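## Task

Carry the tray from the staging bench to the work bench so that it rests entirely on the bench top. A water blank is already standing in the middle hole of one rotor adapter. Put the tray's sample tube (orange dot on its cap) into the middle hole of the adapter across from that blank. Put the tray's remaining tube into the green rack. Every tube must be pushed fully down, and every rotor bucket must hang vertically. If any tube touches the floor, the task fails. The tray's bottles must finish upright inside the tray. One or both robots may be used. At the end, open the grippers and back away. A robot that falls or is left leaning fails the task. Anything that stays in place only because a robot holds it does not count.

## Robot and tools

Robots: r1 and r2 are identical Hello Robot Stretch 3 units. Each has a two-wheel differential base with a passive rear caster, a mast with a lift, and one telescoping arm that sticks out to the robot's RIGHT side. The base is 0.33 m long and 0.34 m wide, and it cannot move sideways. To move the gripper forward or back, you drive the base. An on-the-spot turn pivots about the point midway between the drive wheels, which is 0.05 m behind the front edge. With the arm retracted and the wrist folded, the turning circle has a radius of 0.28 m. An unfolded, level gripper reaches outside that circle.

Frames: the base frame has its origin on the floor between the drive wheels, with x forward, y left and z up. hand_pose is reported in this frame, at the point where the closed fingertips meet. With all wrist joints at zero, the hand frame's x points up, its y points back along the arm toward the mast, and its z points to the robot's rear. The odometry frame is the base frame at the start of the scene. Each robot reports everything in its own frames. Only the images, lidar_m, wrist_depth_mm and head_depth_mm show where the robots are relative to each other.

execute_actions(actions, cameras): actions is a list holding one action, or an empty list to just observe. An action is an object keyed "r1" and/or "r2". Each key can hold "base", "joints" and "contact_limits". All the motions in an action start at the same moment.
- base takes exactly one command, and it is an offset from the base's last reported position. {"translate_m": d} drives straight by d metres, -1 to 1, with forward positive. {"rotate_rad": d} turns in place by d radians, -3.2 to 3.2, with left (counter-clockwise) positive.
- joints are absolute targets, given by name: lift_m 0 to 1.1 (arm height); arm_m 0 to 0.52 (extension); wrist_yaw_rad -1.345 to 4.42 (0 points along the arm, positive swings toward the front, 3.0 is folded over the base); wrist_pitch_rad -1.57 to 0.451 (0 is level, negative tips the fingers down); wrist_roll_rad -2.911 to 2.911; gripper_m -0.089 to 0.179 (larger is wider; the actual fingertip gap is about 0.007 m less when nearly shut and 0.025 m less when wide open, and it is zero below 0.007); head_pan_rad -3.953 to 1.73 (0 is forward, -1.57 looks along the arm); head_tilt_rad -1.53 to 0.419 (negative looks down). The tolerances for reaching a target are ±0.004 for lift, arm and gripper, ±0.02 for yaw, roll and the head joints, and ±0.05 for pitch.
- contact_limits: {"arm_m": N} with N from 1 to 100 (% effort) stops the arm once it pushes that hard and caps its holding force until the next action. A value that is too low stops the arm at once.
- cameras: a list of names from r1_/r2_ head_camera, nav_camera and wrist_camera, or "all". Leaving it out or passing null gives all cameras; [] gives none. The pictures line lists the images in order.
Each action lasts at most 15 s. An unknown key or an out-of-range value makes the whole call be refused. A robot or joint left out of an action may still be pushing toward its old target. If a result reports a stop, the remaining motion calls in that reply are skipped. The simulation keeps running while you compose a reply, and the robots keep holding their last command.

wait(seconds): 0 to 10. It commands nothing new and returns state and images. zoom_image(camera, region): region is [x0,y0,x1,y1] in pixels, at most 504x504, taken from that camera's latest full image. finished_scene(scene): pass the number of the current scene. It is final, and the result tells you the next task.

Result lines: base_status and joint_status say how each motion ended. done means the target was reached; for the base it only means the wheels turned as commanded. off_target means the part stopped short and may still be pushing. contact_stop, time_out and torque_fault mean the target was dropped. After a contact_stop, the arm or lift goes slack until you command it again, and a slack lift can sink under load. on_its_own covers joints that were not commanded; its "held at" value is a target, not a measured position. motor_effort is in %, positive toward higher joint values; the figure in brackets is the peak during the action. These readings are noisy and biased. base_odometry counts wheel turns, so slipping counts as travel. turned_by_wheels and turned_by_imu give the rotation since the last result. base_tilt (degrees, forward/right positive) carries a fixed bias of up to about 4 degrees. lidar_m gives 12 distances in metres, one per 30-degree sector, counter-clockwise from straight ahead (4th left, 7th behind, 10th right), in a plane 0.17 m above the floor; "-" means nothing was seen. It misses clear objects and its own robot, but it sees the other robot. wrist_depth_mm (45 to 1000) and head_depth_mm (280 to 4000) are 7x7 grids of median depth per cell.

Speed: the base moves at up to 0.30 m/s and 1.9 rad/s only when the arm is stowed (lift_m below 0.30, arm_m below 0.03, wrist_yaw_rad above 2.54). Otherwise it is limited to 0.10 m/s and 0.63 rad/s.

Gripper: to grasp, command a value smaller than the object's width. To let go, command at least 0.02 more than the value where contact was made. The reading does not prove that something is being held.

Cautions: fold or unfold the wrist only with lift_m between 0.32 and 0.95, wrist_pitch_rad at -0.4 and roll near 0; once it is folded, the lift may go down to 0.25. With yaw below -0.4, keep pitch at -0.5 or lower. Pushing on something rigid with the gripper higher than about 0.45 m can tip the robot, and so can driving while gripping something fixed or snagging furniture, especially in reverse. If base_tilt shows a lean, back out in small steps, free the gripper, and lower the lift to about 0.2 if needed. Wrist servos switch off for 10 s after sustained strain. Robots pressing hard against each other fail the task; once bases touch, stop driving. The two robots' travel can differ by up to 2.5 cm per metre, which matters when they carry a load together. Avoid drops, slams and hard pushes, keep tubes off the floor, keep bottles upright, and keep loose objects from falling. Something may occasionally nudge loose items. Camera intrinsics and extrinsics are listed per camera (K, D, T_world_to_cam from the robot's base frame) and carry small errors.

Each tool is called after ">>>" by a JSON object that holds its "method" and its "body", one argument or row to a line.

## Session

>>> {"method": "execute_actions", "body": {
  "actions": [
    {"r1":{"joints":{"head_pan_rad":-1.2,"head_tilt_rad":-0.5,"lift_m":0.27}},"r2":{"joints":{"head_pan_rad":-1.2,"head_tilt_rad":-0.5,"lift_m":0.27}}}
  ],
  "cameras": ["r1_head_camera","r1_nav_camera","r2_head_camera","r2_nav_camera"]
}}

Scene clock: 3.67 s.
r1.base_odometry: x=+0.000 y=+0.000 heading=+0.000 (m, m, rad; r1's odometry frame)
r1.turned_by_wheels: +0.000 (rad since the last result)
r1.turned_by_imu: +0.000 (rad since the last result)
r1.base_tilt: forward=-1.6 right=+0.6 (deg)
r1.lidar_m: 1.01 0.99 2.88 1.47 2.72 2.67 1.43 1.19 1.19 1.34 2.16 2.12
r1.head_depth_mm: 1388 1459 1533 1617 1729 1668 1363 / 1565 1652 1744 1885 1952 1661 1358 / 1785 1908 2052 2226 2167 1678 1356 / 2108 2270 2472 2618 2172 1665 1373 / 2544 2758 3092 3076 2178 1686 1376 / 3163 3557 - 3120 2191 1694 1370 / 3388 3562 3747 3122 2201 1698 1386
r1.base_status: not commanded
r1.joint_positions: lift_m=+0.270 arm_m=+0.002 wrist_yaw_rad=+2.841 wrist_pitch_rad=-0.597 wrist_roll_rad=+0.001 gripper_m=+0.037 head_pan_rad=-1.193 head_tilt_rad=-0.494
r1.joint_status: all done
r1.motor_effort: left_wheel=-1(1) right_wheel=+0(1) lift_m=+30(32) arm_m=+0(0) wrist_yaw_rad=+0(0) wrist_pitch_rad=+6(6) wrist_roll_rad=+0(0) gripper_m=-1(0) head_pan_rad=-3(38) head_tilt_rad=-4(38) (%)
r1.hand_pose: x=+0.0376 y=+0.0427 z=+0.2449 quat_wxyz=(+0.307, +0.699, +0.104, +0.637) (m; r1's base frame)
r1.wrist_depth_mm: - - - - - - - / - 789 789 804 822 826 849 / 612 652 646 657 658 675 676 / 532 - 549 551 552 563 565 / 474 - - 481 489 485 490 / - - - 420 419 420 427 / - - - 376 372 376 377
r2.base_odometry: x=+0.000 y=+0.000 heading=+0.000 (m, m, rad; r2's odometry frame)
r2.turned_by_wheels: +0.000 (rad since the last result)
r2.turned_by_imu: +0.000 (rad since the last result)
r2.base_tilt: forward=+0.0 right=-2.0 (deg)
r2.lidar_m: 1.68 2.08 2.11 0.92 0.71 0.70 0.74 1.08 3.86 1.77 1.52 2.89
r2.head_depth_mm: - - 2559 2670 2006 1579 1294 / - - 2074 2792 2014 1565 1292 / - - 1998 2744 2000 1553 1280 / - - 1963 2591 1931 1553 1284 / 3903 - 1954 2589 1909 1543 1274 / 3667 - 3958 2527 1966 1535 1272 / 3435 3733 3998 2668 1935 1526 1267
r2.base_status: not commanded
r2.joint_positions: lift_m=+0.270 arm_m=+0.000 wrist_yaw_rad=+2.896 wrist_pitch_rad=-0.500 wrist_roll_rad=+0.019 gripper_m=+0.037 head_pan_rad=-1.193 head_tilt_rad=-0.493
r2.joint_status: all done
r2.motor_effort: left_wheel=+0(0) right_wheel=+0(1) lift_m=+33(35) arm_m=+0(0) wrist_yaw_rad=+1(1) wrist_pitch_rad=+7(7) wrist_roll_rad=+1(0) gripper_m=+0(1) head_pan_rad=-3(38) head_tilt_rad=-3(24) (%)
r2.hand_pose: x=+0.0307 y=+0.0619 z=+0.2649 quat_wxyz=(+0.259, +0.707, +0.087, +0.652) (m; r2's base frame)
r2.wrist_depth_mm: - 864 - - - - - / - 915 - - - - - / - 800 822 824 850 846 889 / 635 - 663 664 671 667 694 / 531 - 544 541 551 562 564 / 471 - - 471 491 473 483 / - - - 403 401 412 412
pictures: r1_head_camera (sideways: a quarter turn clockwise sets it upright), r1_nav_camera (sideways: a quarter turn counterclockwise sets it upright), r2_head_camera (sideways: a quarter turn clockwise sets it upright), r2_nav_camera (sideways: a quarter turn counterclockwise sets it upright)
camera_calibration (this result's frames):
r1_head_camera: T_world_to_cam=[[-0.116111, 0.412188, -0.90367, 1.1984], [0.947319, 0.319395, 0.0239658, -0.038278], [0.298506, -0.853281, -0.427559, 0.514118], [0, 0, 0, 1]] pos_world=[0.0219413, -0.0430547, 1.30369]
r1_nav_camera: T_world_to_cam=[[0.19506, -0.409019, 0.891434, -1.12518], [-0.907355, -0.420326, 0.0056838, 0.0453854], [0.372368, -0.809956, -0.453114, 0.539133], [0, 0, 0, 1]] pos_world=[0.0599021, -0.00447066, 1.24706]
r2_head_camera: T_world_to_cam=[[-0.212214, 0.419885, -0.882418, 1.16717], [0.915519, 0.401208, -0.0292664, 0.0390607], [0.341745, -0.814081, -0.469555, 0.564599], [0, 0, 0, 1]] pos_world=[0.0189808, -0.0461191, 1.29619]
r2_nav_camera: T_world_to_cam=[[0.17368, -0.393428, 0.902801, -1.13194], [-0.93771, -0.34616, 0.0295445, 0.0280963], [0.30089, -0.851697, -0.429043, 0.526046], [0, 0, 0, 1]] pos_world=[0.0646608, 0.0124187, 1.24679]
Images, in order (width x height): r1_head_camera 896x504, r1_nav_camera 672x504, r2_head_camera 896x504, r2_nav_camera 672x504.

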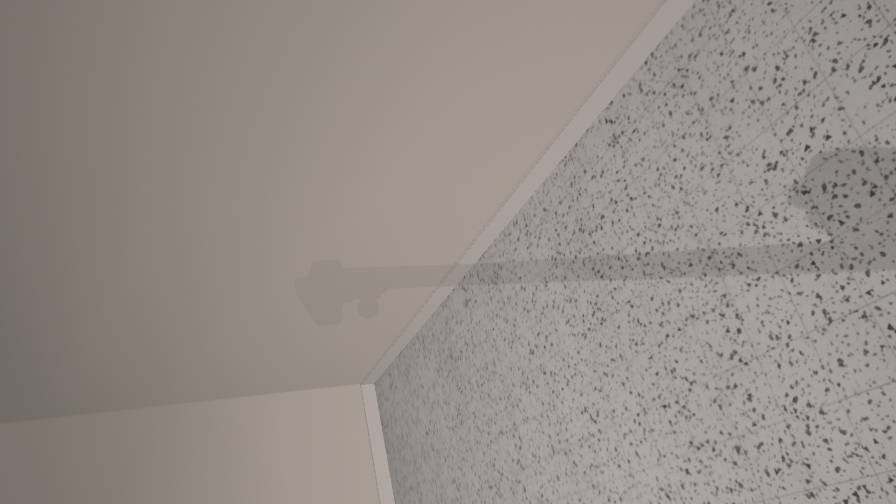

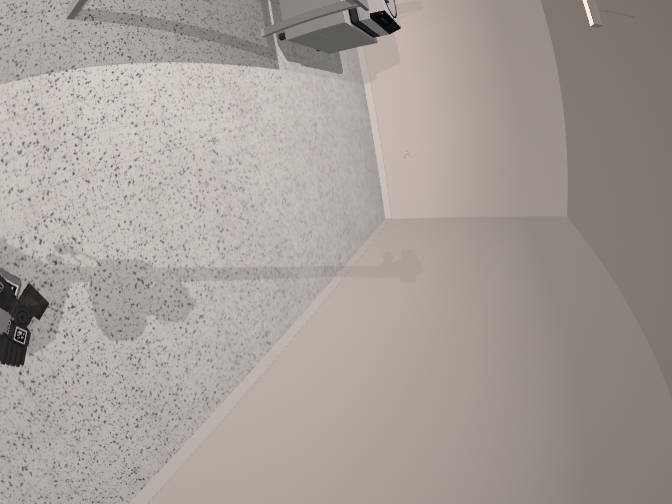

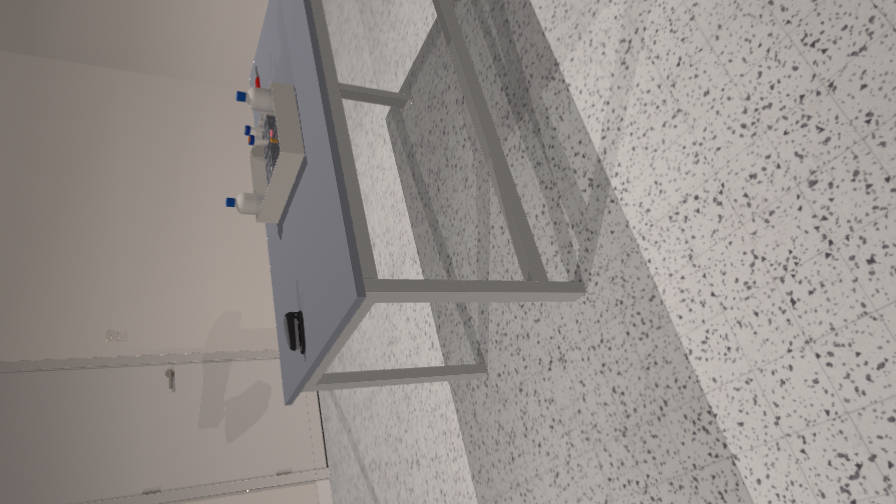

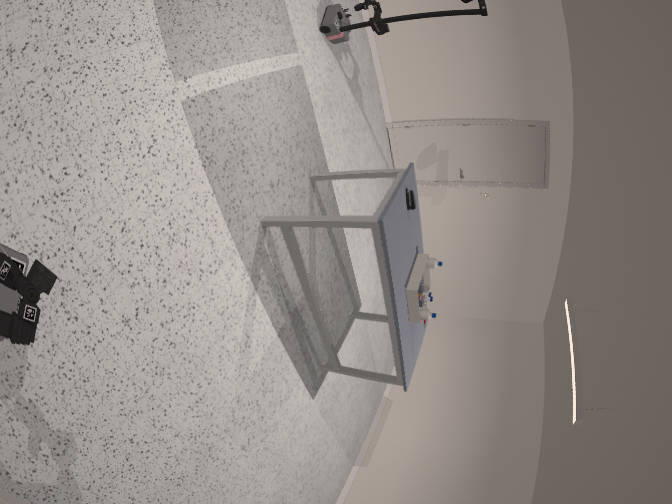

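>>> {"method": "execute_actions", "body": {
  "actions": [
    {"r1":{"base":{"rotate_rad":2.36},"joints":{"head_pan_rad":-1.57}},"r2":{"base":{"rotate_rad":0.87},"joints":{"head_pan_rad":-1.57}}}
  ],
  "cameras": ["r1_head_camera","r1_nav_camera","r2_head_camera","r2_nav_camera"]
}}

Scene clock: 22.90 s.
r1.base_odometry: x=+0.000 y=+0.000 heading=+2.360 (m, m, rad; r1's odometry frame)
r1.turned_by_wheels: +2.360 (rad since the last result)
r1.turned_by_imu: +2.376 (rad since the last result)
r1.base_tilt: forward=-1.7 right=+0.6 (deg)
r1.lidar_m: 2.77 1.78 1.26 1.19 1.22 1.60 3.86 2.12 0.99 2.88 1.92 1.47
r1.head_depth_mm: 3072 3333 3510 1438 2147 1662 1355 / 3076 3319 3535 2890 1991 1672 1362 / 3018 3310 3525 3046 2168 1679 1356 / 3027 3244 3452 3109 2175 1681 1371 / 2976 3222 3456 3080 2185 1680 1369 / 2961 3184 3393 2939 2200 1691 1377 / 2975 3165 3316 2969 2202 1694 1372
r1.base_status: done
r1.joint_positions: lift_m=+0.270 arm_m=+0.002 wrist_yaw_rad=+2.841 wrist_pitch_rad=-0.597 wrist_roll_rad=+0.001 gripper_m=+0.037 head_pan_rad=-1.563 head_tilt_rad=-0.495
r1.joint_status: all done
r1.motor_effort: left_wheel=-3(8) right_wheel=+2(8) lift_m=+30(29) arm_m=-1(1) wrist_yaw_rad=+1(1) wrist_pitch_rad=+6(6) wrist_roll_rad=+0(0) gripper_m=+0(1) head_pan_rad=-3(24) head_tilt_rad=-4(5) (%)
r1.hand_pose: x=+0.0376 y=+0.0427 z=+0.2449 quat_wxyz=(+0.307, +0.699, +0.104, +0.637) (m; r1's base frame)
r1.wrist_depth_mm: - - - - - - - / - 807 817 821 834 827 826 / 612 665 644 670 664 650 671 / 542 - 554 543 561 552 565 / 480 - - 475 485 480 487 / - - - 422 432 422 427 / - - - 380 370 379 379
r2.base_odometry: x=+0.000 y=+0.000 heading=+0.870 (m, m, rad; r2's odometry frame)
r2.turned_by_wheels: +0.870 (rad since the last result)
r2.turned_by_imu: +0.859 (rad since the last result)
r2.base_tilt: forward=+0.0 right=-2.1 (deg)
r2.lidar_m: 4.52 1.12 0.75 0.70 0.71 0.90 1.96 2.16 1.52 2.11 1.68 1.74
r2.head_depth_mm: 3530 3973 2050 2768 1878 1564 1294 / 3541 3853 - 2623 1994 1575 1287 / 3504 3839 - 2751 1982 1561 1281 / 3456 3867 - 2747 1973 1559 1273 / 3426 3724 - 2717 1961 1541 1273 / 3389 3750 3699 2679 1954 1531 1271 / 3364 3709 3868 2665 1950 1529 1265
r2.base_status: done
r2.joint_positions: lift_m=+0.270 arm_m=+0.000 wrist_yaw_rad=+2.896 wrist_pitch_rad=-0.500 wrist_roll_rad=+0.019 gripper_m=+0.037 head_pan_rad=-1.563 head_tilt_rad=-0.494
r2.joint_status: all done
r2.motor_effort: left_wheel=-4(14) right_wheel=+2(7) lift_m=+33(33) arm_m=+0(0) wrist_yaw_rad=+0(1) wrist_pitch_rad=+7(7) wrist_roll_rad=+1(0) gripper_m=+1(1) head_pan_rad=-3(22) head_tilt_rad=-2(2) (%)
r2.hand_pose: x=+0.0307 y=+0.0619 z=+0.2649 quat_wxyz=(+0.259, +0.707, +0.087, +0.652) (m; r2's base frame)
r2.wrist_depth_mm: - 617 657 745 819 927 - / - 681 737 813 922 - - / - 730 761 816 873 873 877 / 643 - 649 653 678 686 688 / 529 - 550 548 552 554 568 / 463 - - 467 488 473 480 / - - - 406 402 411 418
pictures: r1_head_camera (sideways: a quarter turn clockwise sets it upright), r1_nav_camera (sideways: a quarter turn counterclockwise sets it upright), r2_head_camera (sideways: a quarter turn clockwise sets it upright), r2_nav_camera (sideways: a quarter turn counterclockwise sets it upright)
camera_calibration (this result's frames):
r1_head_camera: T_world_to_cam=[[0.0409944, 0.427015, -0.903315, 1.19698], [0.998688, -0.0452717, 0.0239218, -0.0385341], [-0.0306796, -0.90311, -0.428311, 0.517106], [0, 0, 0, 1]] pos_world=[0.0052786, -0.0458706, 1.30365]
r1_nav_camera: T_world_to_cam=[[0.0337457, -0.452635, 0.891057, -1.12371], [-0.997978, -0.0633055, 0.00563731, 0.0459987], [0.0538571, -0.889446, -0.453856, 0.542042], [0, 0, 0, 1]] pos_world=[0.0546331, -0.0236008, 1.24704]
r2_head_camera: T_world_to_cam=[[-0.0459269, 0.468968, -0.88202, 1.16564], [0.998655, 0.0428128, -0.0292367, 0.0385148], [0.0240507, -0.882177, -0.470303, 0.567511], [0, 0, 0, 1]] pos_world=[0.00142204, -0.0476502, 1.29614]
r2_nav_camera: T_world_to_cam=[[0.0195756, -0.430379, 0.902436, -1.13053], [-0.999426, 0.0165348, 0.029565, 0.0284461], [-0.0276457, -0.902497, -0.429808, 0.529046], [0, 0, 0, 1]] pos_world=[0.0651863, -0.00956351, 1.24678]
Images, in order (width x height): r1_head_camera 896x504, r1_nav_camera 672x504, r2_head_camera 896x504, r2_nav_camera 672x504.

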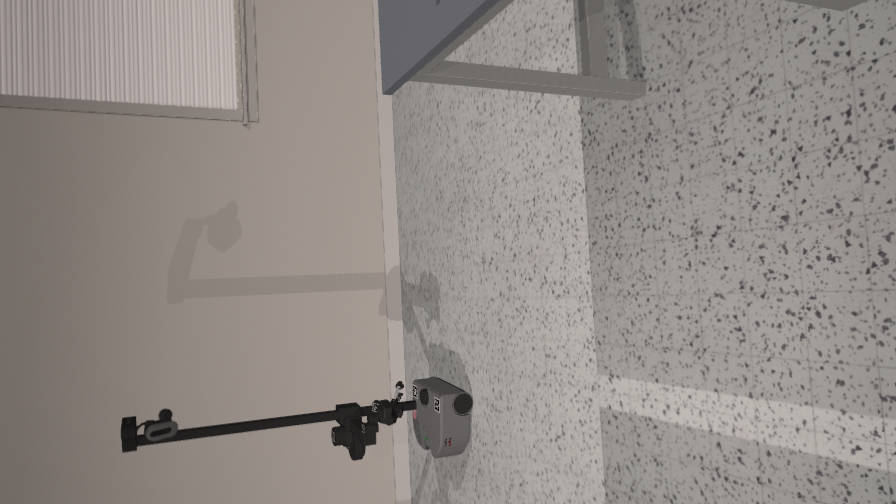

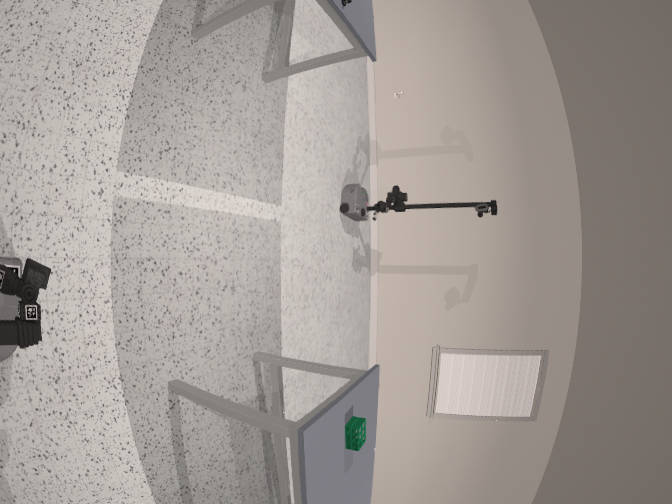

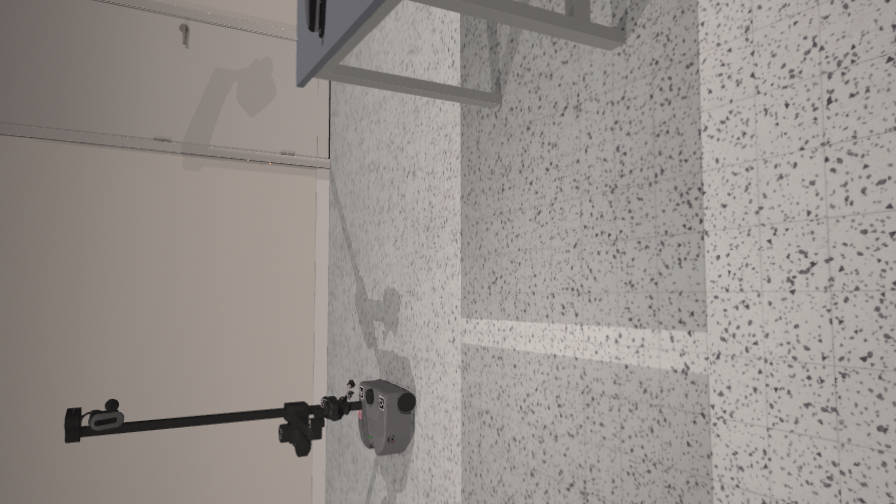

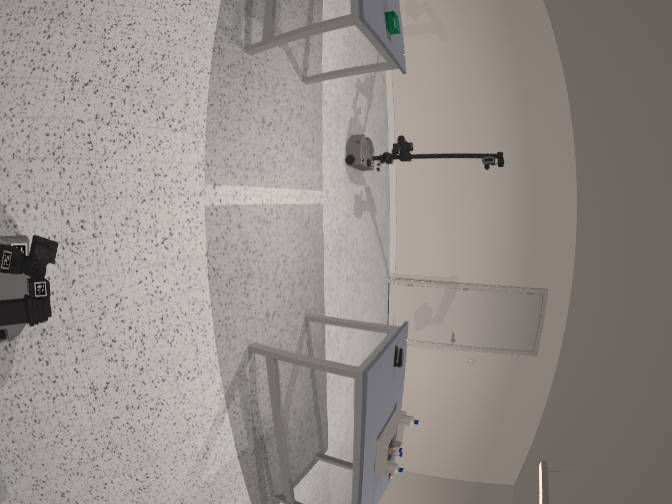

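>>> {"method": "execute_actions", "body": {
  "actions": [
    {"r1":{"base":{"rotate_rad":-0.47}},"r2":{"base":{"rotate_rad":-1.52}}}
  ],
  "cameras": []
}}

>>> {"method": "execute_actions", "body": {
  "actions": [
    {"r1":{"base":{"translate_m":1.0}},"r2":{"base":{"translate_m":1.0}}}
  ],
  "cameras": []
}}

>>> {"method": "execute_actions", "body": {
  "actions": [
    {"r1":{"base":{"rotate_rad":0.52}},"r2":{"base":{"rotate_rad":1.59}}}
  ],
  "cameras": []
}}

>>> {"method": "execute_actions", "body": {
  "actions": [
    {"r1":{"base":{"translate_m":0.5},"joints":{"head_tilt_rad":-0.85,"head_pan_rad":-1.2}},"r2":{"base":{"translate_m":-0.6},"joints":{"head_tilt_rad":-0.85,"head_pan_rad":-1.95}}}
  ],
  "cameras": ["r1_head_camera","r2_head_camera"]
}}

Scene clock: 39.27 s.
r1.base_odometry: x=+0.000 y=+0.000 heading=+1.890 (m, m, rad; r1's odometry frame)
r1.turned_by_wheels: -0.470 (rad since the last result)
r1.turned_by_imu: -0.474 (rad since the last result)
r1.base_tilt: forward=-1.6 right=+0.6 (deg)
r1.lidar_m: 1.48 4.65 1.69 1.24 1.20 1.23 1.68 4.02 2.12 0.99 2.88 1.91
r1.head_depth_mm: - - 2158 1443 2151 1672 1354 / - - - 1356 2168 1663 1354 / 3755 - - 1287 2076 1661 1364 / 3533 3725 - 1292 1927 1579 1362 / 3333 3515 3822 1474 2009 1689 1370 / 3174 3425 3560 2778 2113 1686 1369 / 3038 3184 3401 3091 2191 1683 1381
r1.base_status: done
r1.joint_positions: lift_m=+0.270 arm_m=+0.002 wrist_yaw_rad=+2.841 wrist_pitch_rad=-0.597 wrist_roll_rad=+0.001 gripper_m=+0.037 head_pan_rad=-1.563 head_tilt_rad=-0.495
r1.joint_status: not commanded
r1.motor_effort: left_wheel=+1(7) right_wheel=-2(6) lift_m=+30(30) arm_m=-1(1) wrist_yaw_rad=+1(0) wrist_pitch_rad=+6(6) wrist_roll_rad=+0(0) gripper_m=-1(0) head_pan_rad=-3(2) head_tilt_rad=-4(3) (%)
r1.hand_pose: x=+0.0376 y=+0.0426 z=+0.2449 quat_wxyz=(+0.307, +0.699, +0.104, +0.637) (m; r1's base frame)
r1.wrist_depth_mm: - - - - - - - / - 783 799 816 811 819 841 / 628 655 650 647 662 672 678 / 546 - 546 548 549 566 571 / 479 - - 478 480 480 482 / - - - 419 424 429 424 / - - - 380 374 375 373
r2.base_odometry: x=+0.000 y=+0.000 heading=-0.650 (m, m, rad; r2's odometry frame)
r2.turned_by_wheels: -1.520 (rad since the last result)
r2.turned_by_imu: -1.501 (rad since the last result)
r2.base_tilt: forward=+0.0 right=-1.9 (deg)
r2.lidar_m: 2.89 1.68 1.83 3.22 1.03 0.73 0.70 0.72 0.95 2.36 1.99 1.53
r2.head_depth_mm: 2075 2040 1991 1954 1862 1576 1297 / 3140 3053 2956 2615 1996 1567 1291 / 3663 - - 2753 1974 1562 1282 / 3635 3993 - 2761 1971 1548 1275 / 3604 3965 - 2709 1959 1542 1272 / 3637 3980 - 2679 1955 1535 1266 / 3613 3997 - 2661 1949 1532 1266
r2.base_status: done
r2.joint_positions: lift_m=+0.270 arm_m=+0.000 wrist_yaw_rad=+2.896 wrist_pitch_rad=-0.500 wrist_roll_rad=+0.019 gripper_m=+0.037 head_pan_rad=-1.563 head_tilt_rad=-0.494
r2.joint_status: not commanded
r2.motor_effort: left_wheel=+4(16) right_wheel=-3(7) lift_m=+33(33) arm_m=+0(1) wrist_yaw_rad=+0(0) wrist_pitch_rad=+7(7) wrist_roll_rad=+1(0) gripper_m=+1(1) head_pan_rad=-2(2) head_tilt_rad=-3(2) (%)
r2.hand_pose: x=+0.0307 y=+0.0619 z=+0.2649 quat_wxyz=(+0.259, +0.707, +0.087, +0.652) (m; r2's base frame)
r2.wrist_depth_mm: - - - - - - - / - - - - - - - / 789 825 816 823 829 878 854 / 635 - 644 664 670 677 699 / 530 - 554 547 553 552 558 / 469 - - 473 482 468 479 / - - - 409 398 414 421
pictures: none
No camera images: the call's "cameras" was empty. Leave "cameras" out to get every camera's image.

Scene clock: 44.37 s.
r1.base_odometry: x=-0.314 y=+0.949 heading=+1.890 (m, m, rad; r1's odometry frame)
r1.turned_by_wheels: +0.000 (rad since the last result)
r1.turned_by_imu: +0.003 (rad since the last result)
r1.base_tilt: forward=-1.7 right=+0.7 (deg)
r1.lidar_m: 0.48 1.80 2.40 1.72 1.70 1.75 2.40 1.44 1.45 1.39 1.38 0.48
r1.head_depth_mm: 3662 - - 3032 2128 1660 1359 / 3418 3700 - 3035 2145 1671 1367 / 3202 3468 3792 3052 2144 1670 1363 / 3017 3256 3478 3064 2153 1678 1372 / 2841 3019 3245 3070 2156 1678 1377 / 2713 2873 3034 1731 1706 1634 1376 / 2545 2701 2883 2971 1566 1611 1388
r1.base_status: done
r1.joint_positions: lift_m=+0.270 arm_m=+0.002 wrist_yaw_rad=+2.841 wrist_pitch_rad=-0.597 wrist_roll_rad=+0.001 gripper_m=+0.037 head_pan_rad=-1.563 head_tilt_rad=-0.495
r1.joint_status: not commanded
r1.motor_effort: left_wheel=+1(10) right_wheel=-2(4) lift_m=+29(30) arm_m=+0(1) wrist_yaw_rad=+0(0) wrist_pitch_rad=+7(6) wrist_roll_rad=+0(0) gripper_m=+1(1) head_pan_rad=-3(3) head_tilt_rad=-4(4) (%)
r1.hand_pose: x=+0.0376 y=+0.0426 z=+0.2449 quat_wxyz=(+0.307, +0.699, +0.104, +0.637) (m; r1's base frame)
r1.wrist_depth_mm: - - - - - - - / - 806 788 821 829 831 863 / 614 652 654 649 661 680 683 / 542 - 537 545 554 563 552 / 479 - - 469 485 488 485 / - - - 413 422 420 420 / - - - 379 373 377 380
r2.base_odometry: x=+0.796 y=-0.605 heading=-0.650 (m, m, rad; r2's odometry frame)
r2.turned_by_wheels: +0.000 (rad since the last result)
r2.turned_by_imu: -0.001 (rad since the last result)
r2.base_tilt: forward=+0.0 right=-1.9 (deg)
r2.lidar_m: 1.39 3.16 1.11 1.13 2.50 1.78 1.70 1.74 2.31 1.61 0.77 1.20
r2.head_depth_mm: 3617 3900 - 2794 2013 1570 1293 / 3547 3925 - 2756 1999 1568 1296 / 3592 3939 - 2736 2002 1560 1285 / 3632 3912 - 2734 1971 1551 1280 / 3570 3946 - 2562 1958 1547 1282 / 3642 3957 1895 2417 1880 1499 1268 / 3627 3891 1522 1144 1863 1277 1172
r2.base_status: done
r2.joint_positions: lift_m=+0.270 arm_m=+0.000 wrist_yaw_rad=+2.896 wrist_pitch_rad=-0.500 wrist_roll_rad=+0.019 gripper_m=+0.037 head_pan_rad=-1.563 head_tilt_rad=-0.494
r2.joint_status: not commanded
r2.motor_effort: left_wheel=+4(18) right_wheel=-3(6) lift_m=+33(33) arm_m=-1(1) wrist_yaw_rad=+1(0) wrist_pitch_rad=+7(7) wrist_roll_rad=+1(1) gripper_m=+1(0) head_pan_rad=-2(2) head_tilt_rad=-2(2) (%)
r2.hand_pose: x=+0.0307 y=+0.0619 z=+0.2649 quat_wxyz=(+0.259, +0.707, +0.087, +0.652) (m; r2's base frame)
r2.wrist_depth_mm: - - - - - - - / - - - - - - - / 803 806 824 818 852 867 869 / 635 - 647 649 674 680 680 / 531 - 545 553 554 560 566 / 463 - - 463 486 479 476 / - - - 401 398 415 419
pictures: none
No camera images: the call's "cameras" was empty. Leave "cameras" out to get every camera's image.

Scene clock: 46.63 s.
r1.base_odometry: x=-0.314 y=+0.949 heading=+2.410 (m, m, rad; r1's odometry frame)
r1.turned_by_wheels: +0.520 (rad since the last result)
r1.turned_by_imu: +0.524 (rad since the last result)
r1.base_tilt: forward=-1.5 right=+0.6 (deg)
r1.lidar_m: 1.80 2.39 1.72 1.69 1.75 2.40 1.44 1.44 1.40 1.39 0.49 0.48
r1.head_depth_mm: 2616 2817 3025 2987 2140 1668 1356 / 2572 1363 2964 2871 1814 1569 1357 / 2590 2778 2979 3126 1749 1560 1364 / 2585 2794 3005 3068 2162 1683 1369 / 2608 2745 2994 3101 2173 1688 1371 / 2567 2802 2961 3161 2209 1675 1347 / 2572 2766 2944 3170 1058 1594 1344
r1.base_status: done
r1.joint_positions: lift_m=+0.270 arm_m=+0.002 wrist_yaw_rad=+2.841 wrist_pitch_rad=-0.597 wrist_roll_rad=+0.001 gripper_m=+0.037 head_pan_rad=-1.563 head_tilt_rad=-0.495
r1.joint_status: not commanded
r1.motor_effort: left_wheel=-2(9) right_wheel=+2(6) lift_m=+30(30) arm_m=-1(1) wrist_yaw_rad=+0(0) wrist_pitch_rad=+7(7) wrist_roll_rad=+0(0) gripper_m=-1(1) head_pan_rad=-2(3) head_tilt_rad=-3(4) (%)
r1.hand_pose: x=+0.0376 y=+0.0426 z=+0.2449 quat_wxyz=(+0.307, +0.699, +0.104, +0.637) (m; r1's base frame)
r1.wrist_depth_mm: - - - - - - - / - 802 794 826 818 840 845 / 612 647 645 657 663 666 689 / 538 - 544 550 562 565 568 / 477 - - 475 484 478 487 / - - - 419 425 424 421 / - - - 381 375 378 378
r2.base_odometry: x=+0.796 y=-0.605 heading=+0.940 (m, m, rad; r2's odometry frame)
r2.turned_by_wheels: +1.590 (rad since the last result)
r2.turned_by_imu: +1.570 (rad since the last result)
r2.base_tilt: forward=-0.1 right=-1.9 (deg)
r2.lidar_m: 1.19 2.50 1.78 1.69 1.74 2.33 1.60 0.77 1.20 1.39 3.16 1.11
r2.head_depth_mm: 2558 2848 3091 2817 2022 1573 1294 / 2545 2820 3109 2776 1797 1576 1282 / 2604 2806 3109 1658 1736 1551 1280 / 2617 2875 3133 2715 1975 1558 1282 / 2635 2838 3128 2700 1975 1546 1270 / 2616 2850 3169 2701 1950 1540 1269 / 2617 2869 3147 2655 1933 1514 1269
r2.base_status: done
r2.joint_positions: lift_m=+0.270 arm_m=+0.000 wrist_yaw_rad=+2.896 wrist_pitch_rad=-0.500 wrist_roll_rad=+0.019 gripper_m=+0.037 head_pan_rad=-1.563 head_tilt_rad=-0.494
r2.joint_status: not commanded
r2.motor_effort: left_wheel=-5(12) right_wheel=+2(8) lift_m=+34(34) arm_m=-1(1) wrist_yaw_rad=+0(0) wrist_pitch_rad=+7(7) wrist_roll_rad=+1(0) gripper_m=+1(1) head_pan_rad=-2(2) head_tilt_rad=-3(2) (%)
r2.hand_pose: x=+0.0307 y=+0.0618 z=+0.2649 quat_wxyz=(+0.259, +0.707, +0.087, +0.652) (m; r2's base frame)
r2.wrist_depth_mm: - - - - - - - / - - - - - - - / 801 806 807 845 840 871 889 / 643 - 645 660 667 680 684 / 524 - 558 553 555 561 558 / 460 - - 462 486 473 477 / - - - 409 395 411 414
pictures: none
No camera images: the call's "cameras" was empty. Leave "cameras" out to get every camera's image.

Scene clock: 50.27 s.
r1.base_odometry: x=-0.686 y=+1.284 heading=+2.410 (m, m, rad; r1's odometry frame)
r1.turned_by_wheels: +0.000 (rad since the last result)
r1.turned_by_imu: +0.001 (rad since the last result)
r1.base_tilt: forward=-1.6 right=+0.8 (deg)
r1.lidar_m: 1.32 2.39 1.73 1.66 1.75 2.40 1.92 2.13 0.36 0.99 1.03 1.31
r1.head_depth_mm: 2580 2781 926 712 622 555 818 / 2648 2835 928 748 621 568 1150 / 2705 2940 932 747 622 1233 1141 / 2843 3005 933 747 622 1280 1148 / 2922 3016 932 749 624 1312 1142 / 2984 2984 875 747 640 1307 1149 / 3109 1243 822 729 656 1308 1151
r1.base_status: done
r1.joint_positions: lift_m=+0.270 arm_m=+0.002 wrist_yaw_rad=+2.841 wrist_pitch_rad=-0.597 wrist_roll_rad=+0.001 gripper_m=+0.037 head_pan_rad=-1.207 head_tilt_rad=-0.840
r1.joint_status: all done
r1.motor_effort: left_wheel=-3(6) right_wheel=+1(6) lift_m=+30(30) arm_m=-1(1) wrist_yaw_rad=+0(0) wrist_pitch_rad=+6(6) wrist_roll_rad=+0(0) gripper_m=+0(0) head_pan_rad=+2(24) head_tilt_rad=-7(37) (%)
r1.hand_pose: x=+0.0376 y=+0.0426 z=+0.2448 quat_wxyz=(+0.307, +0.699, +0.104, +0.637) (m; r1's base frame)
r1.wrist_depth_mm: - - - - - - - / - 795 811 823 812 822 845 / 619 664 660 641 655 675 671 / 534 - 549 553 560 564 563 / 472 - - 472 487 488 482 / - - - 417 426 424 425 / - - - 383 377 378 379
r2.base_odometry: x=+0.442 y=-1.090 heading=+0.940 (m, m, rad; r2's odometry frame)
r2.turned_by_wheels: +0.000 (rad since the last result)
r2.turned_by_imu: +0.000 (rad since the last result)
r2.base_tilt: forward=+0.0 right=-1.9 (deg)
r2.lidar_m: 1.69 2.46 1.75 1.67 1.72 2.30 3.59 0.55 0.38 0.37 3.19 1.93
r2.head_depth_mm: 3295 1000 859 720 1460 1266 1124 / 3248 1097 856 698 1428 1224 1121 / 3083 1098 851 696 1395 1213 1144 / 2952 1099 850 694 732 1191 1149 / 2820 1089 847 692 760 1229 1140 / 2673 1397 872 1638 1451 1254 1108 / 2623 2694 2012 1689 1448 1254 1107
r2.base_status: done
r2.joint_positions: lift_m=+0.270 arm_m=+0.000 wrist_yaw_rad=+2.896 wrist_pitch_rad=-0.500 wrist_roll_rad=+0.019 gripper_m=+0.037 head_pan_rad=-1.943 head_tilt_rad=-0.839
r2.joint_status: all done
r2.motor_effort: left_wheel=-4(18) right_wheel=+2(4) lift_m=+34(34) arm_m=-1(1) wrist_yaw_rad=+0(0) wrist_pitch_rad=+7(7) wrist_roll_rad=+1(1) gripper_m=+1(1) head_pan_rad=-3(23) head_tilt_rad=-3(20) (%)
r2.hand_pose: x=+0.0307 y=+0.0618 z=+0.2649 quat_wxyz=(+0.259, +0.707, +0.087, +0.652) (m; r2's base frame)
r2.wrist_depth_mm: - - - - - - - / - - - - - - - / 790 799 824 833 845 846 866 / 643 - 652 669 675 664 689 / 528 - 533 548 555 560 562 / 459 - - 469 484 475 478 / - - - 408 397 418 412
pictures: r1_head_camera (sideways: a quarter turn clockwise sets it upright), r2_head_camera (sideways: a quarter turn clockwise sets it upright)
camera_calibration (this result's frames):
r1_head_camera: T_world_to_cam=[[-0.210447, 0.676578, -0.705659, 0.940825], [0.95348, 0.301422, 0.00464647, -0.0131575], [0.215845, -0.671854, -0.708536, 0.880166], [0, 0, 0, 1]] pos_world=[0.0205595, -0.0412325, 1.28759]
r2_head_camera: T_world_to_cam=[[0.229777, 0.70467, -0.671299, 0.889269], [0.946128, -0.323414, -0.015644, 0.021129], [-0.228132, -0.631541, -0.741021, 0.92122], [0, 0, 0, 1]] pos_world=[-0.0141648, -0.0380198, 1.27994]
Images, in order (width x height): r1_head_camera 896x504, r2_head_camera 896x504.

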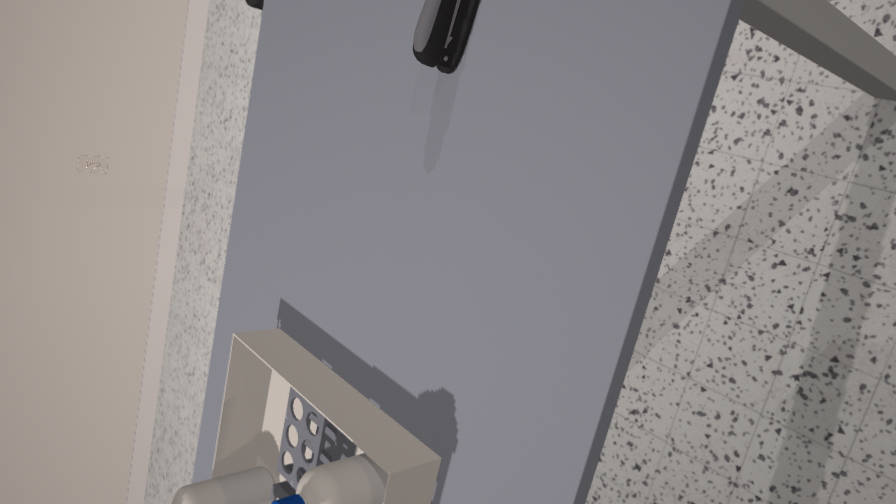

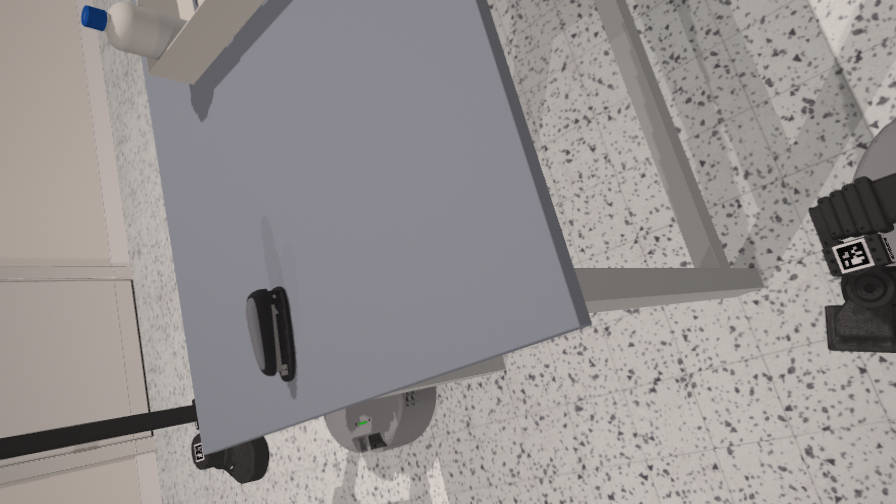

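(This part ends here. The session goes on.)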